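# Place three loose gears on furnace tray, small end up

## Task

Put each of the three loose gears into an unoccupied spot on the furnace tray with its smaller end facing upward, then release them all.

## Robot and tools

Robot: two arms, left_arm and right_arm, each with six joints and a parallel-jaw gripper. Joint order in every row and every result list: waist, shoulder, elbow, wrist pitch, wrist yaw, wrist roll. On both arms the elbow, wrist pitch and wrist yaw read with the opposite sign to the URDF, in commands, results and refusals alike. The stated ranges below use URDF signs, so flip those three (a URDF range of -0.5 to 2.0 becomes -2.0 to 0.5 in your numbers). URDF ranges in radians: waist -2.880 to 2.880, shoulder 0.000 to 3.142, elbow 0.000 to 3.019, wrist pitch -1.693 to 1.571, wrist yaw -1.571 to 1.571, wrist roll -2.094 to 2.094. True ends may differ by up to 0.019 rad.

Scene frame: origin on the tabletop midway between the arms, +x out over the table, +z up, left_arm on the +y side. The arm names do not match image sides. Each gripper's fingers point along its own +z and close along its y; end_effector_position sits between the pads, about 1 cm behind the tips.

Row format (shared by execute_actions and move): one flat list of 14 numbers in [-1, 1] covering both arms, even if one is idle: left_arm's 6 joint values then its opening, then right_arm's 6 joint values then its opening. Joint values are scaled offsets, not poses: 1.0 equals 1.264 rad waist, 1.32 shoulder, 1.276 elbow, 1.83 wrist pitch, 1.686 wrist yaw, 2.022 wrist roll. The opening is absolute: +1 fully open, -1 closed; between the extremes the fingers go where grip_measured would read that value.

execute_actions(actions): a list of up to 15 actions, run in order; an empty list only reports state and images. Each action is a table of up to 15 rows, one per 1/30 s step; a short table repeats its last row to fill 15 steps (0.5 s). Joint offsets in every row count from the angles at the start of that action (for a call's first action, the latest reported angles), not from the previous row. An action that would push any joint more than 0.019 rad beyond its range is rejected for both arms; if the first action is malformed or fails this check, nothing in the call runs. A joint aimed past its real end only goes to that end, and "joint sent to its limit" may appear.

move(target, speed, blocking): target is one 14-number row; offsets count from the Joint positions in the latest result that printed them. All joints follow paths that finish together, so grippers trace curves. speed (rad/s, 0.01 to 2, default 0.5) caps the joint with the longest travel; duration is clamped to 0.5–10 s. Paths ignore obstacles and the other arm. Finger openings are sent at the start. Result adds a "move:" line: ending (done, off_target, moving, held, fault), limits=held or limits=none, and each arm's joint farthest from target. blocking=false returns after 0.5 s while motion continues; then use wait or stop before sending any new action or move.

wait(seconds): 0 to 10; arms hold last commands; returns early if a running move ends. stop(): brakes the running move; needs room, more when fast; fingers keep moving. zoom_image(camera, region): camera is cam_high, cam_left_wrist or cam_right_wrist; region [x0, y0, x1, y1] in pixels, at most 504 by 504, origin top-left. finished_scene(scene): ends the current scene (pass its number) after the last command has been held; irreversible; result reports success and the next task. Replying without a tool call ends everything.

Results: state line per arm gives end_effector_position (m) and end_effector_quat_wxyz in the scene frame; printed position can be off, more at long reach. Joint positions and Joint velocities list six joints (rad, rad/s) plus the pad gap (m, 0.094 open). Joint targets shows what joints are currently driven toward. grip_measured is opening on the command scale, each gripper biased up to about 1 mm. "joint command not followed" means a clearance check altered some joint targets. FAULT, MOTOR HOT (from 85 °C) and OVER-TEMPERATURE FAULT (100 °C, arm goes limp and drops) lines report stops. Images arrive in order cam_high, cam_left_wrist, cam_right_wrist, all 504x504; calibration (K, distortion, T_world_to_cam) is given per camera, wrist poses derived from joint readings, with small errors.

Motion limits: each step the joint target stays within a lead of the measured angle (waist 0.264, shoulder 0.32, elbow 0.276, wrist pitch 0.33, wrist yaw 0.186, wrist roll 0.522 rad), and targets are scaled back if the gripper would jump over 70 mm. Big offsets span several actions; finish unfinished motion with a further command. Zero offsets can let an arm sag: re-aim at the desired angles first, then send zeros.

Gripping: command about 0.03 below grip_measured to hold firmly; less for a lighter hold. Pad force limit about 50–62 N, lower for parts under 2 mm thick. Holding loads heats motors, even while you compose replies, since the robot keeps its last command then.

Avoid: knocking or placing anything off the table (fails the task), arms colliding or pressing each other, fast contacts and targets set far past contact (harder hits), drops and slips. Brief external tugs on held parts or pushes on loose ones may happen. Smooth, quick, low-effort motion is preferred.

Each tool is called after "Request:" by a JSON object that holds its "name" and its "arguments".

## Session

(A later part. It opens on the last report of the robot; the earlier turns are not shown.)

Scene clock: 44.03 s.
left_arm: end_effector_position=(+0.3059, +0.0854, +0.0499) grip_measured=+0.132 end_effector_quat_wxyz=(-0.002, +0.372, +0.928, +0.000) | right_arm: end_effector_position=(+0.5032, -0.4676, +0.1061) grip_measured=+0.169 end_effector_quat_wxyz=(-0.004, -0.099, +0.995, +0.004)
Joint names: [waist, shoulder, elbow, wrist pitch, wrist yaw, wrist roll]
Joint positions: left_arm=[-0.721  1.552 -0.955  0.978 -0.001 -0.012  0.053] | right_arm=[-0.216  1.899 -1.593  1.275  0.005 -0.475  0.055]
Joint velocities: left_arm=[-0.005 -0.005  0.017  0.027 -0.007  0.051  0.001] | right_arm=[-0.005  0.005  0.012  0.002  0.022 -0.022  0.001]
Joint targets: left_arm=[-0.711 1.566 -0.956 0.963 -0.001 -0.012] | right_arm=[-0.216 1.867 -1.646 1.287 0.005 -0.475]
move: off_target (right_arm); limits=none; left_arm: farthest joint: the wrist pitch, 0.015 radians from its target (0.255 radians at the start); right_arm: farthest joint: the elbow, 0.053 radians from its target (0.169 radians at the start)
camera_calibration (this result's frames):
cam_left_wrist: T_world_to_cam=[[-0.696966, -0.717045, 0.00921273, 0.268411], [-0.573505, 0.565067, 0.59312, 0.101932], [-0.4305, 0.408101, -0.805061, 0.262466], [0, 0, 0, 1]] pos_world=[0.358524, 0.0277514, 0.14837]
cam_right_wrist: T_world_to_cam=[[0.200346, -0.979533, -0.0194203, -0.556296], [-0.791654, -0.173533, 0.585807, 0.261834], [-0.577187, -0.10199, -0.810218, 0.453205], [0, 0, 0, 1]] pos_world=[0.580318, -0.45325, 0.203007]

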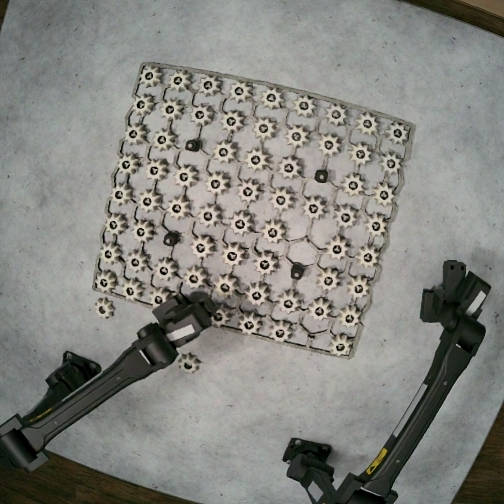

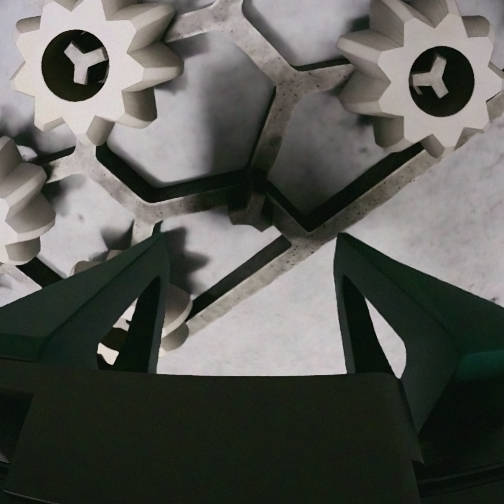

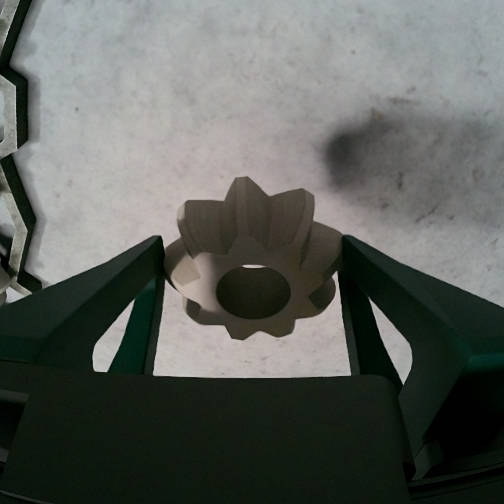

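Request:
{"name": "move", "arguments": {"target": [0.417,-0.460,0.335,0.0885,0,-0.106,0.5, 0,0.078,0.090,-0.1257,0,0,0.12], "speed": 0.5}}

Scene clock: 50.23 s.
left_arm: end_effector_position=(+0.2240, +0.3108, +0.0748) grip_measured=+0.498 end_effector_quat_wxyz=(+0.007, +0.020, +1.000, -0.002) | right_arm: end_effector_position=(+0.5006, -0.4668, +0.0142) grip_measured=+0.169 end_effector_quat_wxyz=(-0.005, -0.099, +0.995, +0.005)
Joint names: [waist, shoulder, elbow, wrist pitch, wrist yaw, wrist roll]
Joint positions: left_arm=[-0.201  0.951 -0.526  1.131 -0.001 -0.213  0.07 ] | right_arm=[-0.216  1.99  -1.473  1.066  0.005 -0.475  0.055]
Joint velocities: left_arm=[-0.005  0.005  0.007 -0.027  0.022  0.022 -0.   ] | right_arm=[-0.015 -0.015  0.012  0.002 -0.051 -0.007 -0.002]
Joint targets: left_arm=[-0.194 0.944 -0.527 1.140 -0.001 -0.226] | right_arm=[-0.216 2.002 -1.478 1.045 0.005 -0.475]
move: off_target (right_arm); limits=none; left_arm: farthest joint: the wrist roll, 0.013 radians from its target (0.214 radians at the start); right_arm: farthest joint: the wrist pitch, 0.021 radians from its target (0.231 radians at the start)
camera_calibration (this result's frames):
cam_left_wrist: T_world_to_cam=[[-0.0492324, -0.998712, 0.012235, 0.31499], [-0.814408, 0.0472324, 0.578367, 0.128862], [-0.5782, 0.0185101, -0.815685, 0.310308], [0, 0, 0, 1]] pos_world=[0.299874, 0.302755, 0.174731]
cam_right_wrist: T_world_to_cam=[[0.200324, -0.979527, -0.0199482, -0.556837], [-0.791009, -0.173717, 0.586624, 0.313344], [-0.578079, -0.101736, -0.809614, 0.377929], [0, 0, 0, 1]] pos_world=[0.577878, -0.452555, 0.111054]

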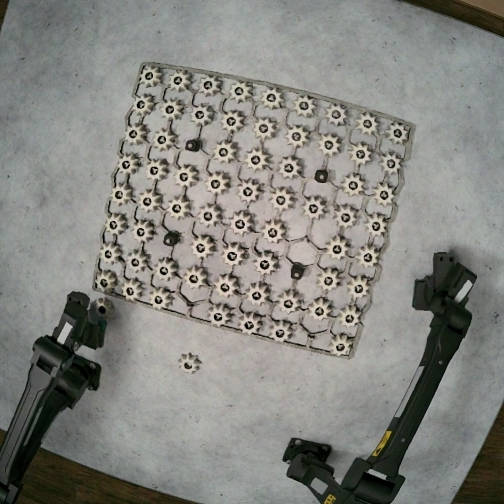

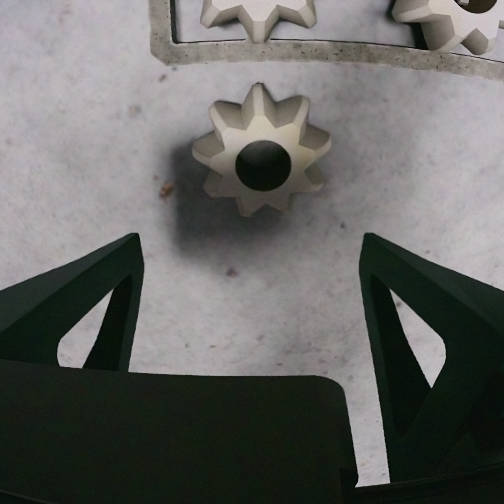

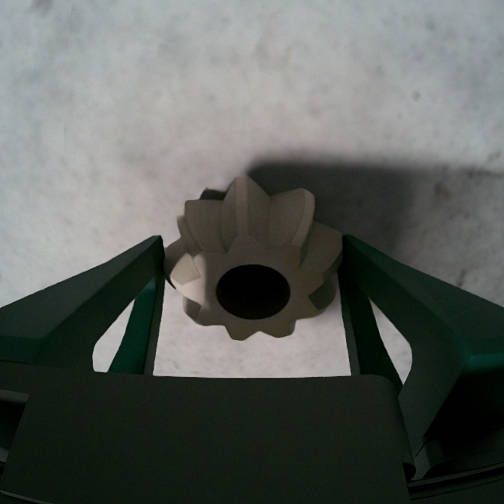

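Request:
{"name": "zoom_image", "arguments": {"camera": "cam_right_wrist", "region": [150, 165, 360, 350]}}

Request:
{"name": "zoom_image", "arguments": {"camera": "cam_left_wrist", "region": [180, 70, 340, 230]}}

Region (150, 165, 360, 350) of cam_right_wrist's 504x504 image, scaled by 2.400, with more detail than that image has; it fills the top 444 rows of this view, and the rest is white.

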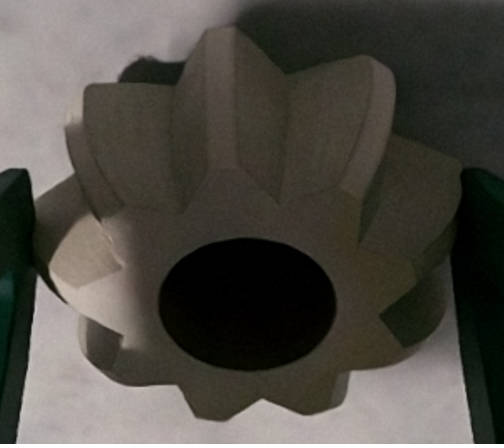

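Region (180, 70, 340, 230) of cam_left_wrist's 504x504 image, scaled by 3.150, with more detail than that image has.

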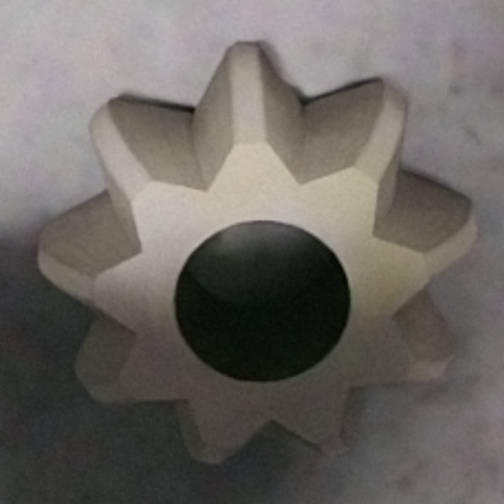

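Request:
{"name": "zoom_image", "arguments": {"camera": "cam_high", "region": [395, 235, 495, 335]}}

Request:
{"name": "zoom_image", "arguments": {"camera": "cam_high", "region": [40, 270, 140, 370]}}

Region (395, 235, 495, 335) of cam_high's 504x504 image, scaled by 5.040, with more detail than that image has.

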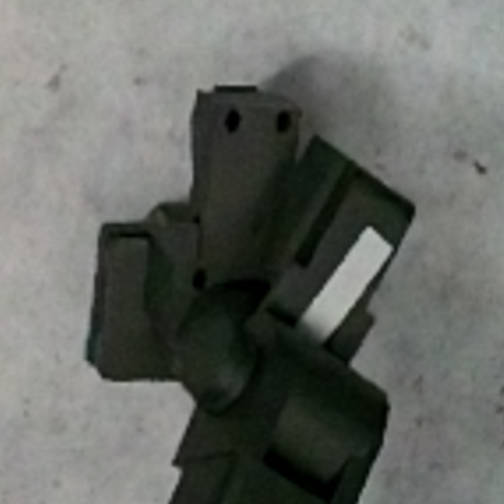

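Region (40, 270, 140, 370) of cam_high's 504x504 image, scaled by 5.040, with more detail than that image has.

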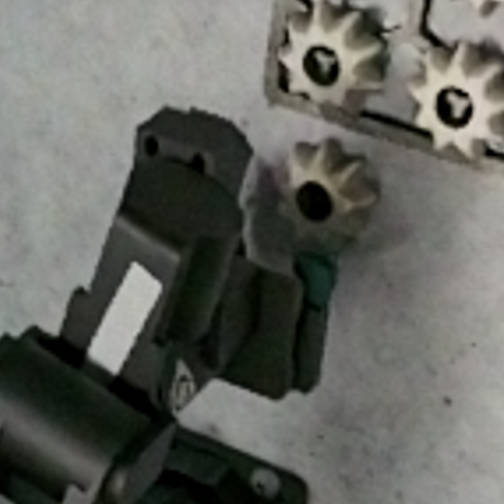

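Request:
{"name": "zoom_image", "arguments": {"camera": "cam_left_wrist", "region": [40, 220, 200, 380]}}

Region (40, 220, 200, 380) of cam_left_wrist's 504x504 image, scaled by 3.150, with more detail than that image has.

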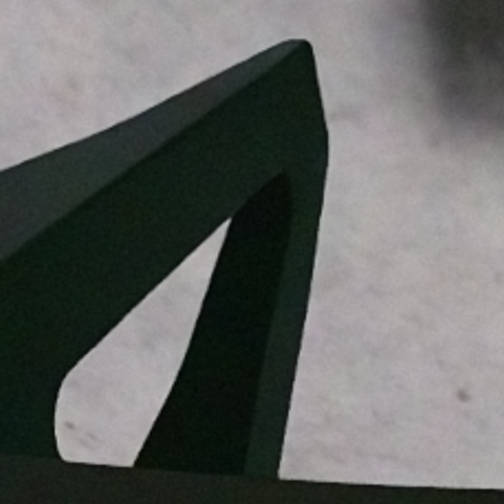

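Request:
{"name": "move", "arguments": {"target": [-0.0245,0.130,0.059,-0.127,0,0.048,0.55, 0,0.004,-0.004,0.013,0,0,0.42], "speed": 0.3}}

Scene clock: 61.90 s.
left_arm: end_effector_position=(+0.2303, +0.3050, +0.0202) grip_measured=+0.548 end_effector_quat_wxyz=(-0.000, +0.072, +0.997, -0.000) | right_arm: end_effector_position=(+0.4965, -0.4657, +0.0134) grip_measured=+0.419 end_effector_quat_wxyz=(-0.012, -0.098, +0.995, +0.007)
Joint names: [waist, shoulder, elbow, wrist pitch, wrist yaw, wrist roll]
Joint positions: left_arm=[-0.219  1.111 -0.452  0.912 -0.001 -0.129  0.073] | right_arm=[-0.216  1.99  -1.47   1.079  0.005 -0.475  0.067]
Joint velocities: left_arm=[-0.015 -0.005 -0.002 -0.002 -0.007 -0.037  0.   ] | right_arm=[-0.005  0.015  0.007  0.007  0.022 -0.022  0.001]
Joint targets: left_arm=[-0.231 1.123 -0.450 0.898 -0.001 -0.116] | right_arm=[-0.216 1.995 -1.478 1.090 0.005 -0.475]
move: done; limits=none; left_arm: farthest joint: the wrist pitch, 0.014 radians from its target (0.232 radians at the start); right_arm: farthest joint: the wrist pitch, 0.011 radians from its target (0.024 radians at the start)
camera_calibration (this result's frames):
cam_left_wrist: T_world_to_cam=[[-0.1515, -0.988415, 0.00913133, 0.330642], [-0.796704, 0.127573, 0.590751, 0.137009], [-0.585072, 0.0822238, -0.806802, 0.251505], [0, 0, 0, 1]] pos_world=[0.306397, 0.288653, 0.118957]
cam_right_wrist: T_world_to_cam=[[0.19998, -0.979428, -0.026983, -0.554579], [-0.782321, -0.176194, 0.597436, 0.305171], [-0.5899, -0.0983658, -0.801463, 0.382356], [0, 0, 0, 1]] pos_world=[0.575198, -0.451791, 0.10916]

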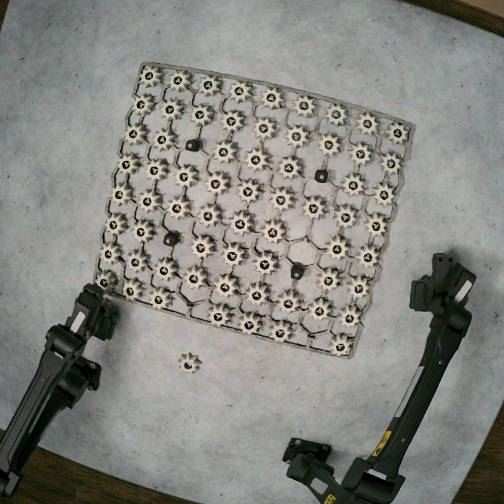

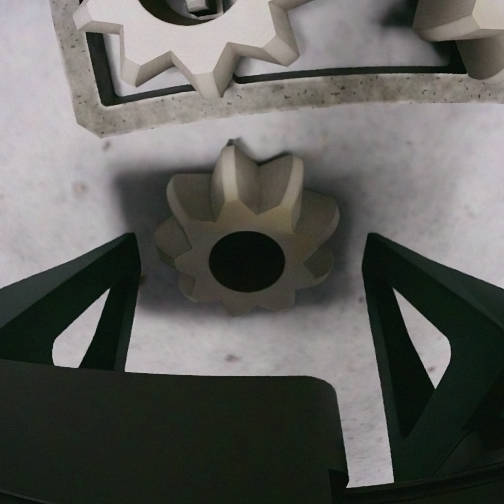

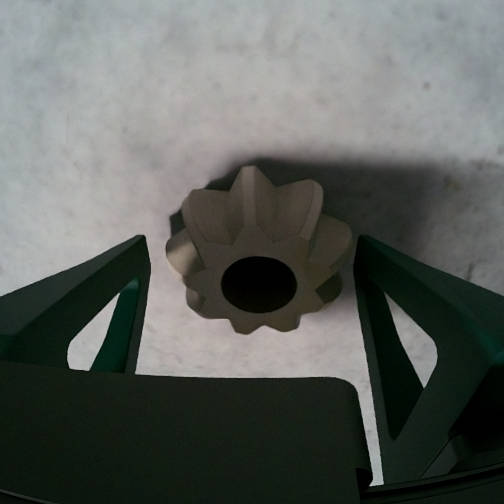

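Request:
{"name": "zoom_image", "arguments": {"camera": "cam_left_wrist", "region": [120, 130, 380, 330]}}

Region (120, 130, 380, 330) of cam_left_wrist's 504x504 image, scaled by 1.938, with more detail than that image has; it fills the top 388 rows of this view, and the rest is white.

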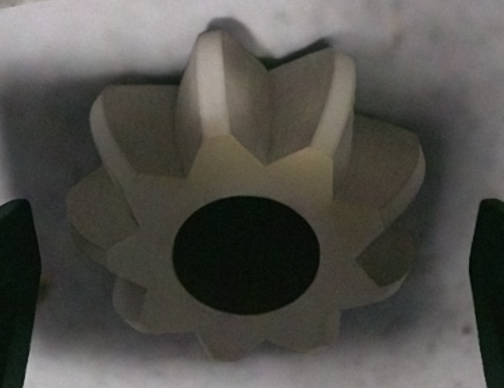

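Request:
{"name": "move", "arguments": {"target": [-0.0095,0.0295,0.0015,-0.0197,0,0.0064,0.42, 0,0.004,-0.006,0.006,0,0,0.29], "speed": 0.15}}

Scene clock: 64.17 s.
left_arm: end_effector_position=(+0.2328, +0.3043, +0.0156) grip_measured=+0.422 end_effector_quat_wxyz=(-0.002, +0.072, +0.997, -0.000) | right_arm: end_effector_position=(+0.4965, -0.4657, +0.0134) grip_measured=+0.292 end_effector_quat_wxyz=(-0.012, -0.098, +0.995, +0.007)
Joint names: [waist, shoulder, elbow, wrist pitch, wrist yaw, wrist roll]
Joint positions: left_arm=[-0.219  1.134 -0.452  0.891 -0.001 -0.128  0.067] | right_arm=[-0.216  1.99  -1.47   1.079  0.005 -0.475  0.061]
Joint velocities: left_arm=[-0.005 -0.005 -0.002 -0.002 -0.007 -0.037 -0.001] | right_arm=[-0.005 -0.005  0.007  0.007  0.037 -0.007 -0.001]
Joint targets: left_arm=[-0.231 1.149 -0.450 0.877 -0.001 -0.116] | right_arm=[-0.216 1.995 -1.478 1.090 0.005 -0.475]
move: done; limits=none; left_arm: farthest joint: the shoulder, 0.016 radians from its target (0.039 radians at the start); right_arm: farthest joint: the wrist pitch, 0.011 radians from its target (0.011 radians at the start)
camera_calibration (this result's frames):
cam_left_wrist: T_world_to_cam=[[-0.152234, -0.988305, 0.0088589, 0.330515], [-0.795303, 0.127817, 0.592584, 0.141398], [-0.586786, 0.0831661, -0.80546, 0.249368], [0, 0, 0, 1]] pos_world=[0.309095, 0.287838, 0.114137]
cam_right_wrist: T_world_to_cam=[[0.199987, -0.979436, -0.0266447, -0.554649], [-0.782257, -0.175983, 0.597582, 0.30521], [-0.589982, -0.0986658, -0.801365, 0.382239], [0, 0, 0, 1]] pos_world=[0.57519, -0.451818, 0.109146]

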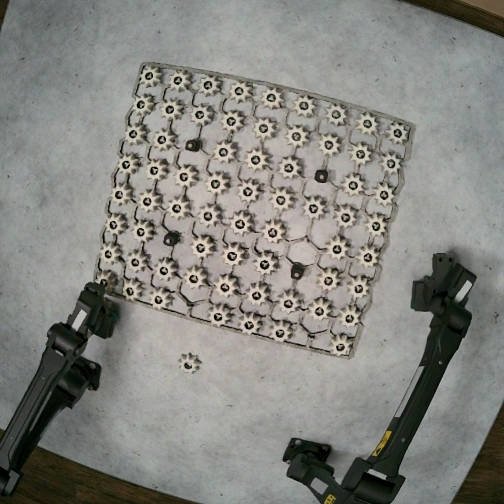

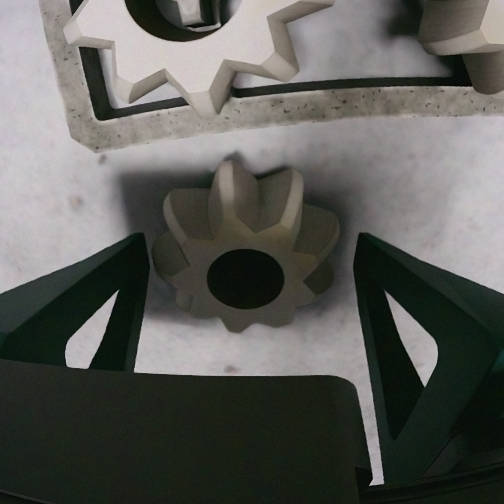

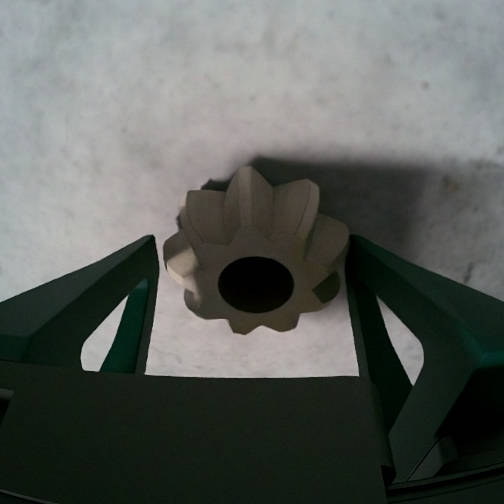

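Request:
{"name": "execute_actions", "arguments": {"actions": [[[-0.0095,0.011,0.0015,-0.0077,0,0.006,0.36,0,0.004,-0.006,0.006,0,0,0.26],[-0.0095,0.011,0.0015,-0.0077,0,0.006,0.31,0,0.004,-0.006,0.006,0,0,0.24],[-0.0095,0.011,0.0015,-0.0077,0,0.006,0.27,0,0.004,-0.006,0.006,0,0,0.22],[-0.0095,0.011,0.0015,-0.0077,0,0.006,0.24,0,0.004,-0.006,0.006,0,0,0.20],[-0.0095,0.011,0.0015,-0.0077,0,0.006,0.22,0,0.004,-0.006,0.006,0,0,0.19],[-0.0095,0.011,0.0015,-0.0077,0,0.006,0.20,0,0.004,-0.006,0.006,0,0,0.18],[-0.0095,0.011,0.0015,-0.0077,0,0.006,0.185,0,0.004,-0.006,0.006,0,0,0.17],[-0.0095,0.011,0.0015,-0.0077,0,0.006,0.17,0,0.004,-0.006,0.006,0,0,0.16],[-0.0095,0.011,0.0015,-0.0077,0,0.006,0.155,0,0.004,-0.006,0.006,0,0,0.15],[-0.0095,0.011,0.0015,-0.0077,0,0.006,0.14,0,0.004,-0.006,0.006,0,0,0.14],[-0.0095,0.011,0.0015,-0.0077,0,0.006,0.125,0,0.004,-0.006,0.006,0,0,0.125],[-0.0095,0.011,0.0015,-0.0077,0,0.006,0.11,0,0.004,-0.006,0.006,0,0,0.11]]]}}

Scene clock: 65.97 s.
left_arm: end_effector_position=(+0.2330, +0.3046, +0.0156) grip_measured=+0.164 end_effector_quat_wxyz=(-0.001, +0.072, +0.997, +0.001) | right_arm: end_effector_position=(+0.4965, -0.4659, +0.0134) grip_measured=+0.177 end_effector_quat_wxyz=(-0.012, -0.098, +0.995, +0.007)
Joint names: [waist, shoulder, elbow, wrist pitch, wrist yaw, wrist roll]
Joint positions: left_arm=[-0.219  1.134 -0.452  0.891  0.001 -0.128  0.055] | right_arm=[-0.216  1.99  -1.47   1.079  0.004 -0.475  0.055]
Joint velocities: left_arm=[-0.005 -0.005  0.012 -0.012  0.007 -0.022  0.   ] | right_arm=[ 0.005 -0.015 -0.012  0.007 -0.007 -0.022 -0.   ]
Joint targets: left_arm=[-0.231 1.149 -0.450 0.877 -0.001 -0.116] | right_arm=[-0.216 1.995 -1.478 1.090 0.004 -0.475]
camera_calibration (this result's frames):
cam_left_wrist: T_world_to_cam=[[-0.152623, -0.98826, 0.00701168, 0.330935], [-0.795775, 0.127098, 0.592105, 0.14184], [-0.586044, 0.0847894, -0.80583, 0.248787], [0, 0, 0, 1]] pos_world=[0.309181, 0.287928, 0.114175]
cam_right_wrist: T_world_to_cam=[[0.200002, -0.979451, -0.0259682, -0.554789], [-0.782128, -0.175561, 0.597875, 0.305289], [-0.590148, -0.0992658, -0.801169, 0.382005], [0, 0, 0, 1]] pos_world=[0.575174, -0.451872, 0.109119]

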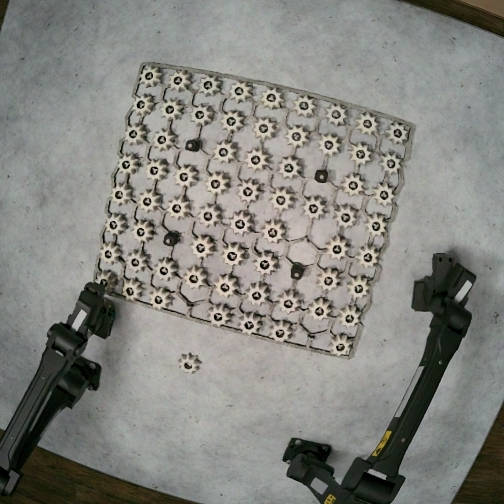

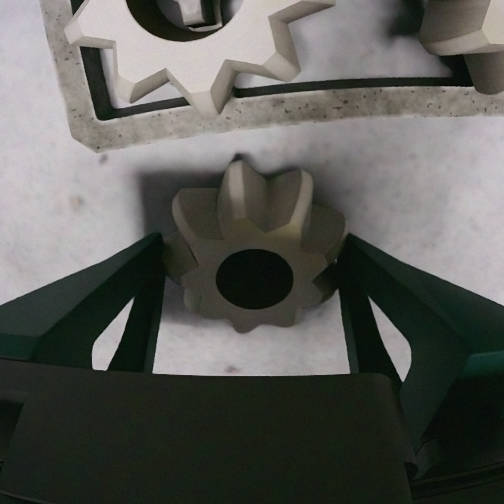

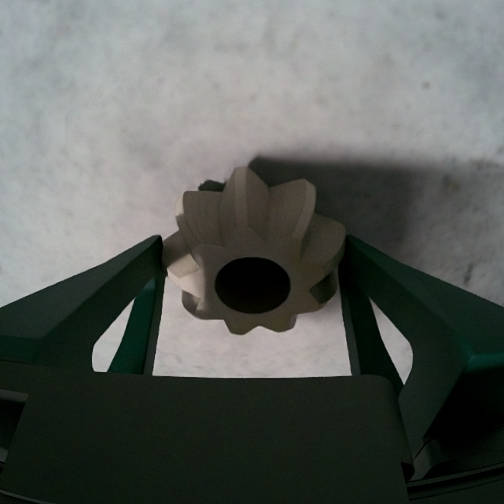

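Request:
{"name": "move", "arguments": {"target": [0,-0.147,-0.085,0.137,0,0,0.11, 0,-0.093,-0.138,0.114,0,0,0.11], "speed": 0.5}}

Scene clock: 67.50 s.
left_arm: end_effector_position=(+0.2148, +0.3097, +0.0669) grip_measured=+0.164 end_effector_quat_wxyz=(-0.004, +0.072, +0.997, +0.001) | right_arm: end_effector_position=(+0.5031, -0.4678, +0.1058) grip_measured=+0.177 end_effector_quat_wxyz=(-0.005, -0.099, +0.995, +0.004)
Joint names: [waist, shoulder, elbow, wrist pitch, wrist yaw, wrist roll]
Joint positions: left_arm=[-0.219  0.953 -0.504  1.129  0.001 -0.128  0.055] | right_arm=[-0.216  1.9   -1.593  1.276  0.004 -0.475  0.055]
Joint velocities: left_arm=[ 0.005  0.005  0.007 -0.022  0.007  0.051 -0.   ] | right_arm=[-0.015 -0.005  0.022  0.002 -0.022  0.066  0.001]
Joint targets: left_arm=[-0.219 0.940 -0.560 1.141 0.001 -0.128] | right_arm=[-0.216 1.867 -1.647 1.287 0.004 -0.475]
move: off_target (left_arm, right_arm); limits=none; left_arm: farthest joint: the elbow, 0.057 radians from its target (0.109 radians at the start); right_arm: farthest joint: the elbow, 0.053 radians from its target (0.176 radians at the start)
camera_calibration (this result's frames):
cam_left_wrist: T_world_to_cam=[[-0.152591, -0.988268, 0.00642182, 0.332861], [-0.792938, 0.126305, 0.596068, 0.0957031], [-0.589886, 0.0858627, -0.802908, 0.27929], [0, 0, 0, 1]] pos_world=[0.291428, 0.292888, 0.165061]
cam_right_wrist: T_world_to_cam=[[0.200339, -0.979547, -0.0187571, -0.55656], [-0.791038, -0.173021, 0.586791, 0.261766], [-0.578034, -0.102719, -0.809521, 0.452953], [0, 0, 0, 1]] pos_world=[0.580389, -0.453359, 0.202634]

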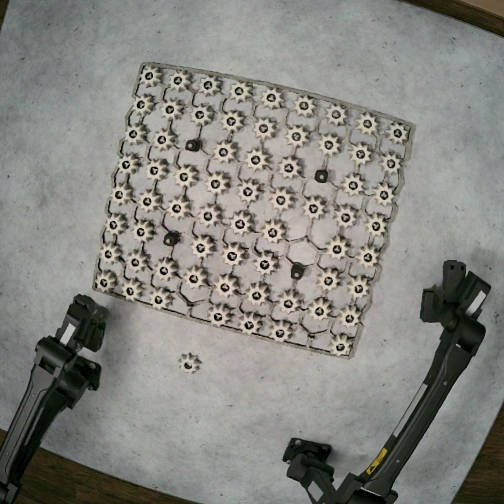

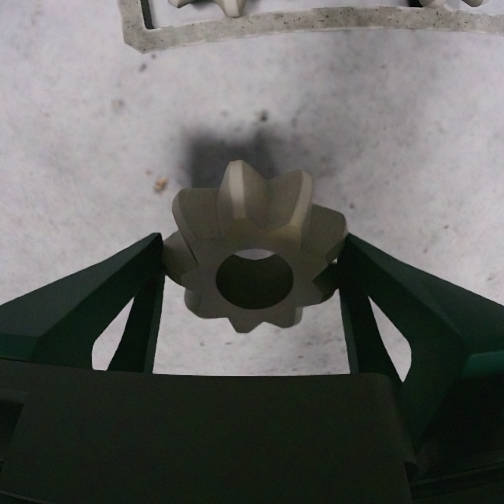

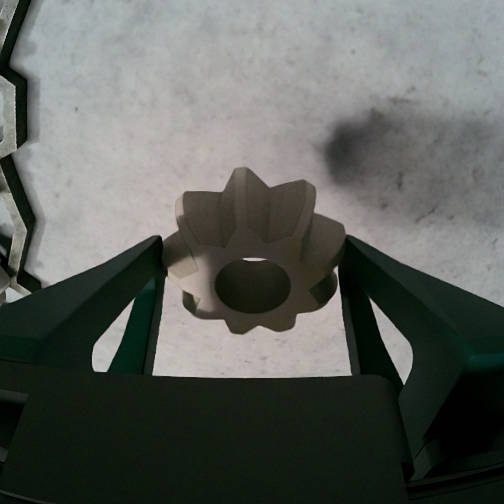

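Request:
{"name": "move", "arguments": {"target": [-0.405,0.422,-0.437,-0.0295,0,0.064,0.11, 0.445,0.0985,-0.2375,0.0694,0,0,0.11], "speed": 0.7}}

Scene clock: 69.97 s.
left_arm: end_effector_position=(+0.3022, +0.0796, +0.0814) grip_measured=+0.164 end_effector_quat_wxyz=(-0.007, +0.381, +0.925, +0.003) | right_arm: end_effector_position=(+0.5512, -0.1357, +0.1225) grip_measured=+0.177 end_effector_quat_wxyz=(-0.005, -0.372, +0.928, +0.003)
Joint names: [waist, shoulder, elbow, wrist pitch, wrist yaw, wrist roll]
Joint positions: left_arm=[-0.738  1.515 -1.009  1.079 -0.    -0.011  0.055] | right_arm=[ 0.348  2.026 -1.835  1.391  0.005 -0.475  0.055]
Joint velocities: left_arm=[-0.005  0.005  0.007  0.012  0.037  0.022 -0.001] | right_arm=[-0.005 -0.005  0.027  0.012  0.066 -0.037  0.   ]
Joint targets: left_arm=[-0.731 1.511 -1.061 1.075 0.001 0.002] | right_arm=[0.347 2.030 -1.896 1.403 0.004 -0.475]
move: off_target (left_arm, right_arm); limits=none; left_arm: farthest joint: the elbow, 0.053 radians from its target (0.558 radians at the start); right_arm: farthest joint: the elbow, 0.061 radians from its target (0.303 radians at the start)
camera_calibration (this result's frames):
cam_left_wrist: T_world_to_cam=[[-0.709924, -0.704228, 0.00843192, 0.264358], [-0.559059, 0.570782, 0.601383, 0.0789332], [-0.428323, 0.422222, -0.798916, 0.286384], [0, 0, 0, 1]] pos_world=[0.354467, 0.0201968, 0.179099]
cam_right_wrist: T_world_to_cam=[[0.69308, -0.720585, -0.0199347, -0.476915], [-0.575889, -0.570118, 0.585933, 0.17507], [-0.433579, -0.394618, -0.810114, 0.409159], [0, 0, 0, 1]] pos_world=[0.608764, -0.0823854, 0.219379]

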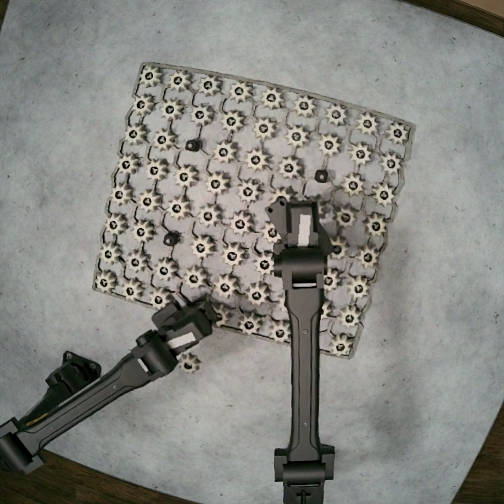

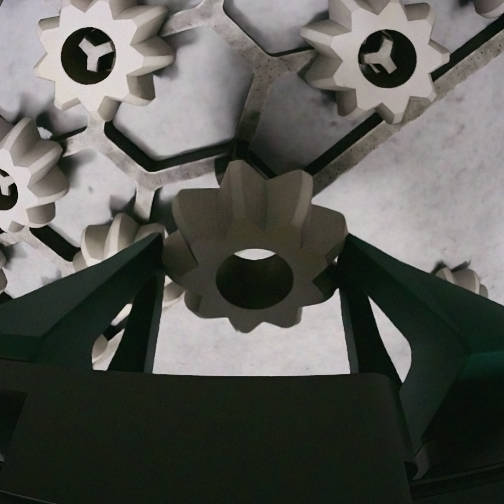

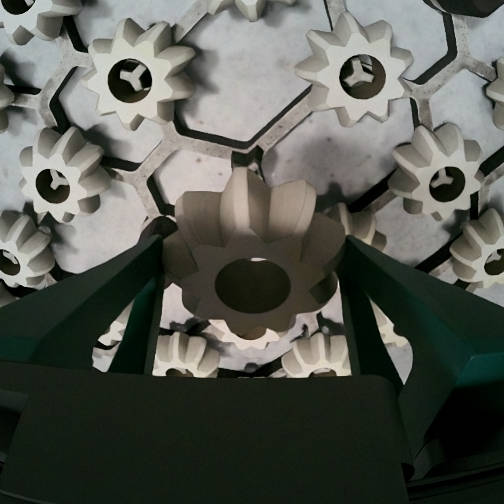

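Request:
{"name": "zoom_image", "arguments": {"camera": "cam_right_wrist", "region": [190, 110, 310, 210]}}

Region (190, 110, 310, 210) of cam_right_wrist's 504x504 image, scaled by 4.200, with more detail than that image has.

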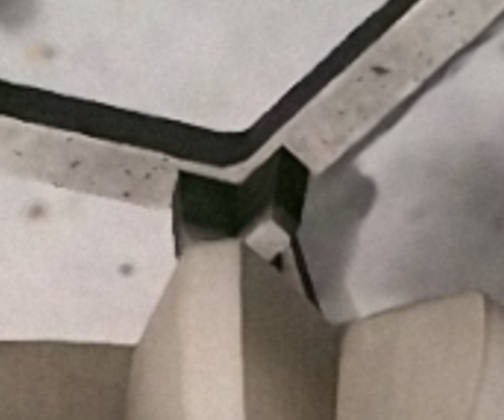

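Request:
{"name": "execute_actions", "arguments": {"actions": []}}

Scene clock: 72.20 s.
left_arm: end_effector_position=(+0.3022, +0.0796, +0.0814) grip_measured=+0.164 end_effector_quat_wxyz=(-0.007, +0.381, +0.925, +0.003) | right_arm: end_effector_position=(+0.5512, -0.1357, +0.1225) grip_measured=+0.177 end_effector_quat_wxyz=(-0.005, -0.372, +0.928, +0.003)
Joint names: [waist, shoulder, elbow, wrist pitch, wrist yaw, wrist roll]
Joint positions: left_arm=[-0.738  1.515 -1.009  1.079 -0.    -0.011  0.055] | right_arm=[ 0.348  2.026 -1.835  1.391  0.005 -0.475  0.055]
Joint velocities: left_arm=[-0.005  0.005  0.017  0.002 -0.007 -0.066 -0.003] | right_arm=[ 0.005 -0.015  0.007  0.002 -0.037 -0.022 -0.   ]
Joint targets: left_arm=[-0.731 1.511 -1.061 1.075 0.001 0.001] | right_arm=[0.347 2.030 -1.896 1.403 0.004 -0.475]
camera_calibration (this result's frames):
cam_left_wrist: T_world_to_cam=[[-0.709924, -0.704228, 0.00843192, 0.264358], [-0.559059, 0.570782, 0.601383, 0.0789332], [-0.428323, 0.422222, -0.798916, 0.286384], [0, 0, 0, 1]] pos_world=[0.354467, 0.0201968, 0.179099]
cam_right_wrist: T_world_to_cam=[[0.69308, -0.720585, -0.0199347, -0.476915], [-0.575889, -0.570118, 0.585933, 0.17507], [-0.433579, -0.394618, -0.810114, 0.409159], [0, 0, 0, 1]] pos_world=[0.608764, -0.0823854, 0.219379]

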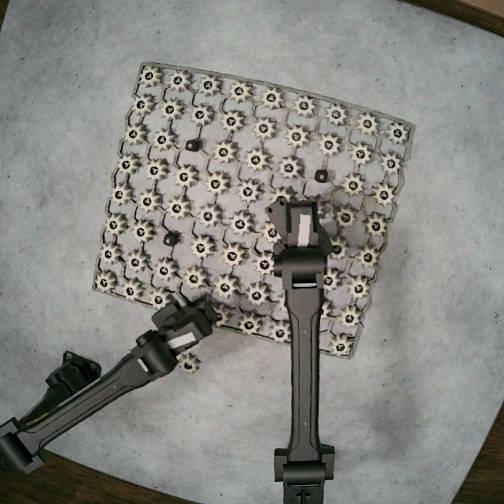

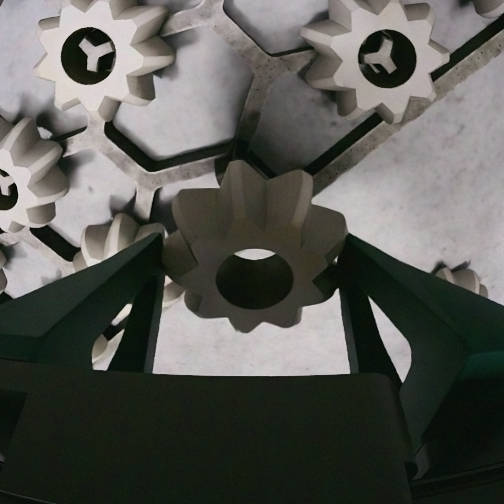

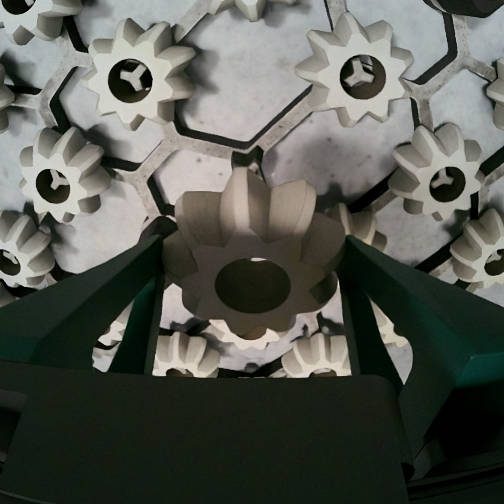

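Request:
{"name": "move", "arguments": {"target": [0.0214,0.038,0.042,-0.063,0,0.004,0.11, 0,0.003,-0.048,0.006,0,0,0.11], "speed": 0.15}}

Scene clock: 73.83 s.
left_arm: end_effector_position=(+0.3029, +0.0866, +0.0490) grip_measured=+0.164 end_effector_quat_wxyz=(-0.006, +0.374, +0.927, +0.002) | right_arm: end_effector_position=(+0.5490, -0.1364, +0.1191) grip_measured=+0.177 end_effector_quat_wxyz=(-0.010, -0.372, +0.928, +0.004)
Joint names: [waist, shoulder, elbow, wrist pitch, wrist yaw, wrist roll]
Joint positions: left_arm=[-0.724  1.551 -0.951  0.983 -0.001 -0.011  0.055] | right_arm=[ 0.348  2.027 -1.827  1.391  0.005 -0.475  0.055]
Joint velocities: left_arm=[-0.005  0.005 -0.002  0.002  0.051 -0.037 -0.   ] | right_arm=[-0.005 -0.005 -0.012  0.012 -0.066 -0.037  0.   ]
Joint targets: left_arm=[-0.712 1.565 -0.955 0.963 -0.000 -0.003] | right_arm=[0.348 2.030 -1.896 1.402 0.005 -0.475]
move: off_target (right_arm); limits=none; left_arm: farthest joint: the wrist pitch, 0.020 radians from its target (0.115 radians at the start); right_arm: farthest joint: the elbow, 0.069 radians from its target (0.062 radians at the start)
camera_calibration (this result's frames):
cam_left_wrist: T_world_to_cam=[[-0.699906, -0.714171, 0.00957956, 0.267783], [-0.567239, 0.563959, 0.600159, 0.0979501], [-0.434019, 0.414621, -0.799823, 0.2602], [0, 0, 0, 1]] pos_world=[0.355916, 0.0281187, 0.146763]
cam_right_wrist: T_world_to_cam=[[0.692904, -0.720637, -0.0238046, -0.475357], [-0.571148, -0.568721, 0.5919, 0.172261], [-0.440083, -0.396534, -0.805659, 0.407977], [0, 0, 0, 1]] pos_world=[0.607307, -0.0828147, 0.215413]

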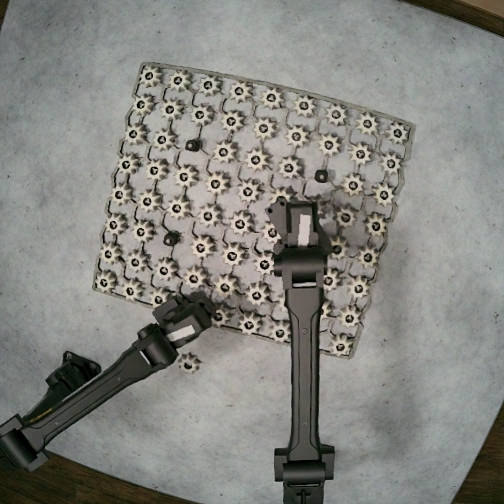

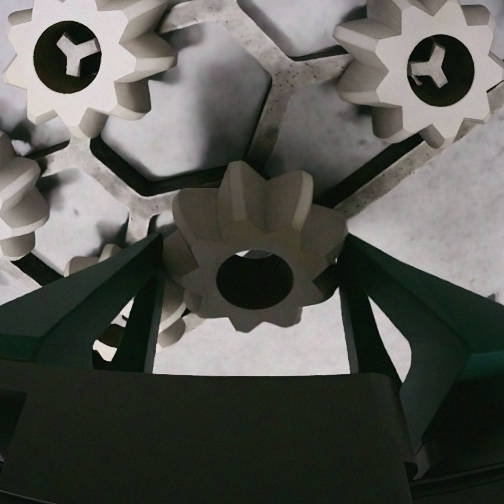

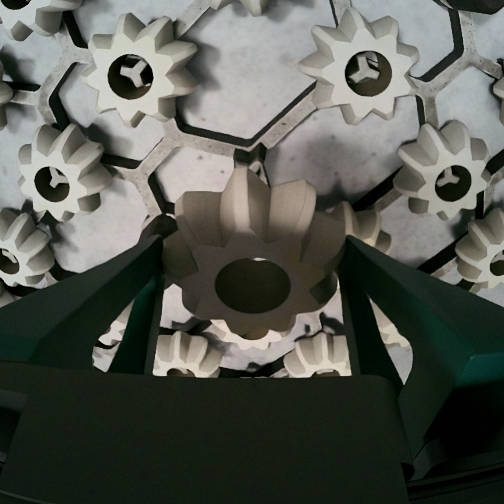

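Request:
{"name": "move", "arguments": {"target": [0.0095,0.038,0.020,-0.048,0,0.004,0.11, -0.017,0.002,0.124,-0.098,0,0,0.11], "speed": 0.1}}

Scene clock: 81.20 s.
left_arm: end_effector_position=(+0.3024, +0.0871, +0.0472) grip_measured=+0.164 end_effector_quat_wxyz=(-0.004, +0.374, +0.927, +0.001) | right_arm: end_effector_position=(+0.5311, -0.1481, +0.0554) grip_measured=+0.177 end_effector_quat_wxyz=(-0.013, -0.367, +0.930, +0.004)
Joint names: [waist, shoulder, elbow, wrist pitch, wrist yaw, wrist roll]
Joint positions: left_arm=[-0.724  1.55  -0.944  0.973 -0.001 -0.011  0.055] | right_arm=[ 0.338  2.027 -1.654  1.224  0.005 -0.475  0.055]
Joint velocities: left_arm=[-0.005  0.005 -0.007  0.002 -0.007  0.007 -0.   ] | right_arm=[ 0.005  0.005  0.022 -0.022  0.007 -0.037 -0.001]
Joint targets: left_arm=[-0.712 1.601 -0.926 0.896 -0.001 -0.003] | right_arm=[0.327 2.030 -1.669 1.212 0.005 -0.475]
move: off_target (left_arm); limits=none; left_arm: farthest joint: the wrist pitch, 0.078 radians from its target (0.088 radians at the start); right_arm: farthest joint: the elbow, 0.015 radians from its target (0.159 radians at the start)
camera_calibration (this result's frames):
cam_left_wrist: T_world_to_cam=[[-0.699937, -0.71414, 0.00958953, 0.267807], [-0.569191, 0.56588, 0.596491, 0.0990244], [-0.431405, 0.412048, -0.802562, 0.257971], [0, 0, 0, 1]] pos_world=[0.355102, 0.0289199, 0.145402]
cam_right_wrist: T_world_to_cam=[[0.685268, -0.727785, -0.0271455, -0.46974], [-0.57283, -0.561633, 0.597021, 0.194777], [-0.449749, -0.393569, -0.801766, 0.349513], [0, 0, 0, 1]] pos_world=[0.590665, -0.0949187, 0.151191]

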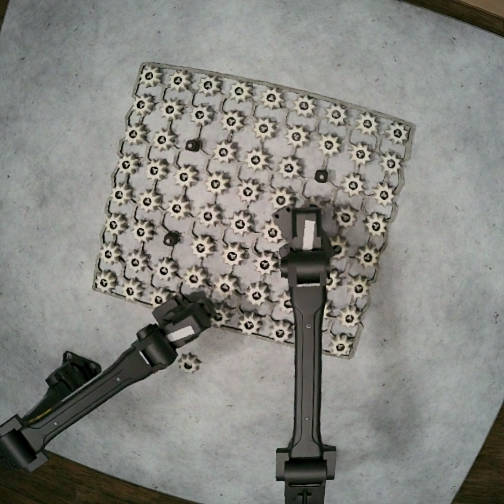

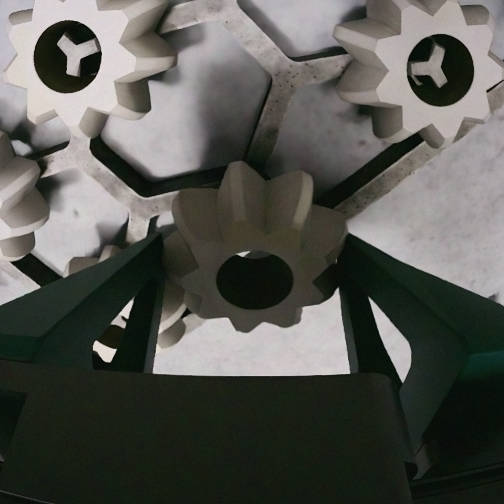

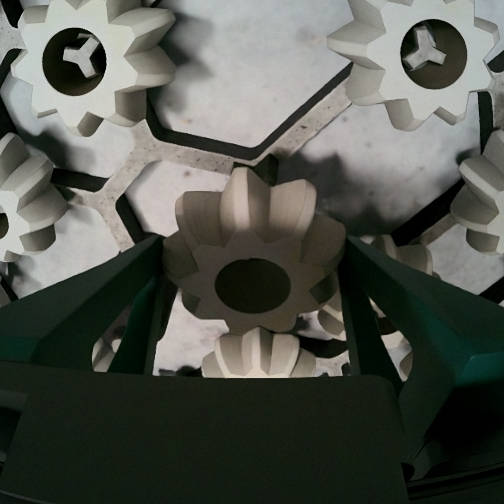

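Request:
{"name": "zoom_image", "arguments": {"camera": "cam_right_wrist", "region": [130,60,400,330]}}

Request:
{"name": "zoom_image", "arguments": {"camera": "cam_high", "region": [130,190,370,390]}}

Region (130, 60, 400, 330) of cam_right_wrist's 504x504 image, scaled by 1.867, with more detail than that image has.

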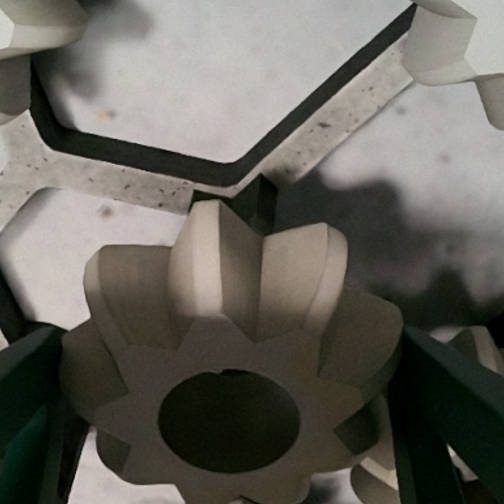

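Region (130, 190, 370, 390) of cam_high's 504x504 image, scaled by 2.100, with more detail than that image has.

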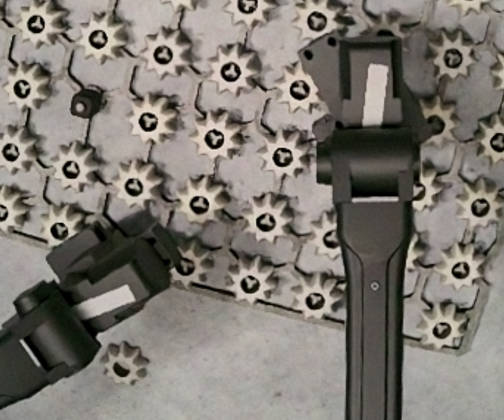

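Request:
{"name": "move", "arguments": {"target": [0.0095,0.017,-0.058,0.015,0,0.004,0.11, 0.012,0.020,-0.056,0.012,0,0,0.11], "speed": 0.08}}

Scene clock: 86.97 s.
left_arm: end_effector_position=(+0.3034, +0.0860, +0.0493) grip_measured=+0.164 end_effector_quat_wxyz=(-0.009, +0.374, +0.927, +0.003) | right_arm: end_effector_position=(+0.5301, -0.1470, +0.0488) grip_measured=+0.177 end_effector_quat_wxyz=(-0.023, -0.368, +0.930, +0.005)
Joint names: [waist, shoulder, elbow, wrist pitch, wrist yaw, wrist roll]
Joint positions: left_arm=[-0.724  1.556 -0.958  0.991 -0.001 -0.011  0.055] | right_arm=[ 0.34   2.044 -1.663  1.236  0.005 -0.475  0.055]
Joint velocities: left_arm=[-0.005 -0.005 -0.002 -0.002  0.022  0.051 -0.001] | right_arm=[-0.015 -0.024  0.007  0.002 -0.051  0.051  0.   ]
Joint targets: left_arm=[-0.712 1.572 -1.018 1.001 -0.001 -0.003] | right_arm=[0.353 2.053 -1.725 1.246 0.005 -0.475]
move: off_target (left_arm, right_arm); limits=none; left_arm: farthest joint: the elbow, 0.060 radians from its target (0.074 radians at the start); right_arm: farthest joint: the elbow, 0.062 radians from its target (0.072 radians at the start)
camera_calibration (this result's frames):
cam_left_wrist: T_world_to_cam=[[-0.699864, -0.714212, 0.00956594, 0.26777], [-0.564618, 0.561378, 0.60503, 0.0975787], [-0.43749, 0.418037, -0.796145, 0.261511], [0, 0, 0, 1]] pos_world=[0.356906, 0.0271443, 0.146602]
cam_right_wrist: T_world_to_cam=[[0.686357, -0.726385, -0.0357675, -0.468427], [-0.560302, -0.5595, 0.610755, 0.191796], [-0.463655, -0.399155, -0.791011, 0.350226], [0, 0, 0, 1]] pos_world=[0.591356, -0.0931543, 0.143138]

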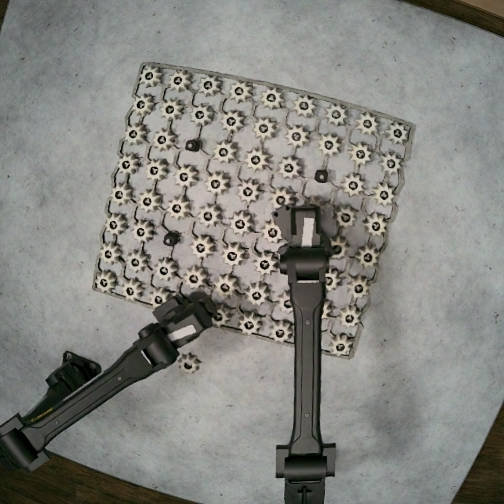

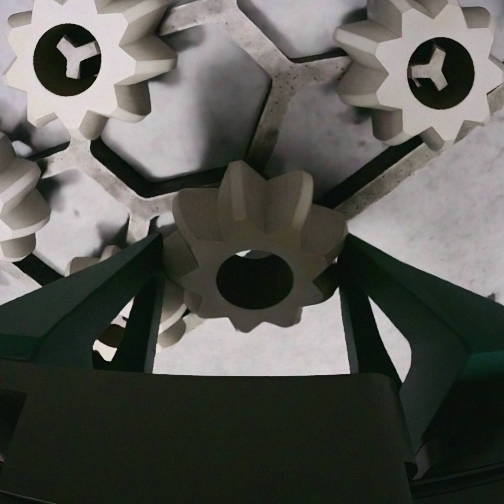

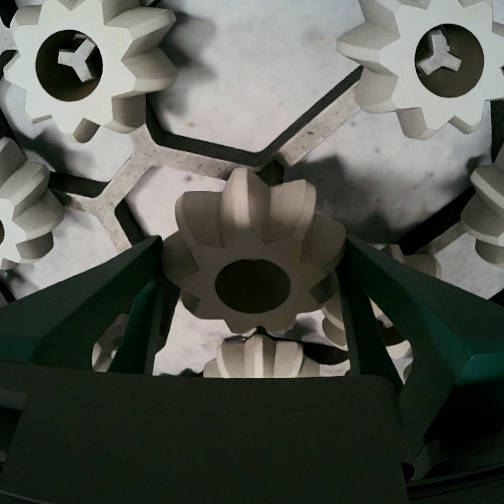

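Request:
{"name": "move", "arguments": {"target": [0.0095,0.012,-0.063,-0.004,0,0.004,0.11, 0.010,0.005,-0.069,0,0,0,0.11], "speed": 0.08}}

Scene clock: 88.77 s.
left_arm: end_effector_position=(+0.3103, +0.0793, +0.0544) grip_measured=+0.164 end_effector_quat_wxyz=(-0.001, +0.374, +0.927, -0.000) | right_arm: end_effector_position=(+0.5395, -0.1436, +0.0564) grip_measured=+0.177 end_effector_quat_wxyz=(-0.011, -0.368, +0.930, +0.004)
Joint names: [waist, shoulder, elbow, wrist pitch, wrist yaw, wrist roll]
Joint positions: left_arm=[-0.724  1.561 -0.98   0.991 -0.001 -0.011  0.055] | right_arm=[ 0.342  2.047 -1.689  1.236  0.005 -0.475  0.055]
Joint velocities: left_arm=[-0.015 -0.005 -0.007  0.017  0.022  0.037 -0.   ] | right_arm=[-0.005  0.005  0.002 -0.007 -0.022  0.007 -0.001]
Joint targets: left_arm=[-0.712 1.572 -1.039 0.984 -0.001 -0.003] | right_arm=[0.353 2.051 -1.751 1.236 0.005 -0.475]
move: off_target (left_arm, right_arm); limits=none; left_arm: farthest joint: the elbow, 0.058 radians from its target (0.080 radians at the start); right_arm: farthest joint: the elbow, 0.062 radians from its target (0.088 radians at the start)
camera_calibration (this result's frames):
cam_left_wrist: T_world_to_cam=[[-0.699981, -0.714097, 0.00960332, 0.267724], [-0.571936, 0.568582, 0.591274, 0.104578], [-0.427687, 0.408388, -0.806414, 0.269676], [0, 0, 0, 1]] pos_world=[0.362551, 0.0215875, 0.153065]
cam_right_wrist: T_world_to_cam=[[0.687877, -0.725401, -0.0248731, -0.473383], [-0.573358, -0.564073, 0.594207, 0.201593], [-0.445068, -0.39448, -0.803928, 0.353279], [0, 0, 0, 1]] pos_world=[0.598447, -0.0903181, 0.152449]

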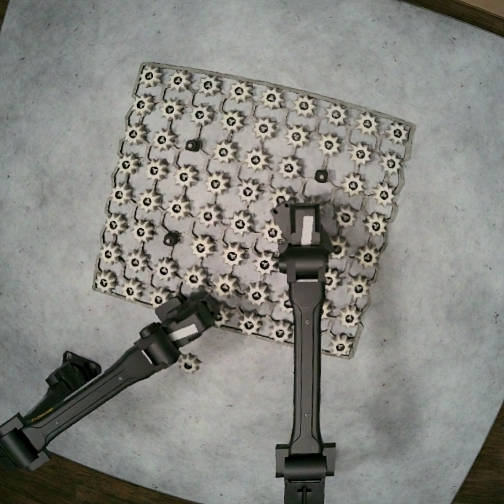

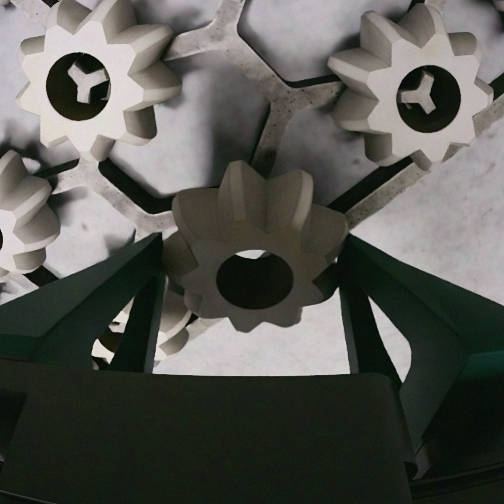

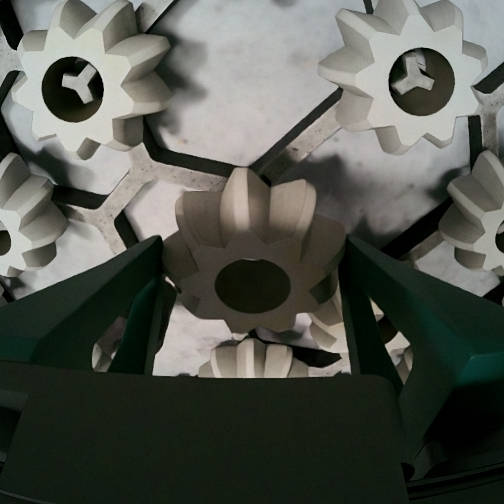

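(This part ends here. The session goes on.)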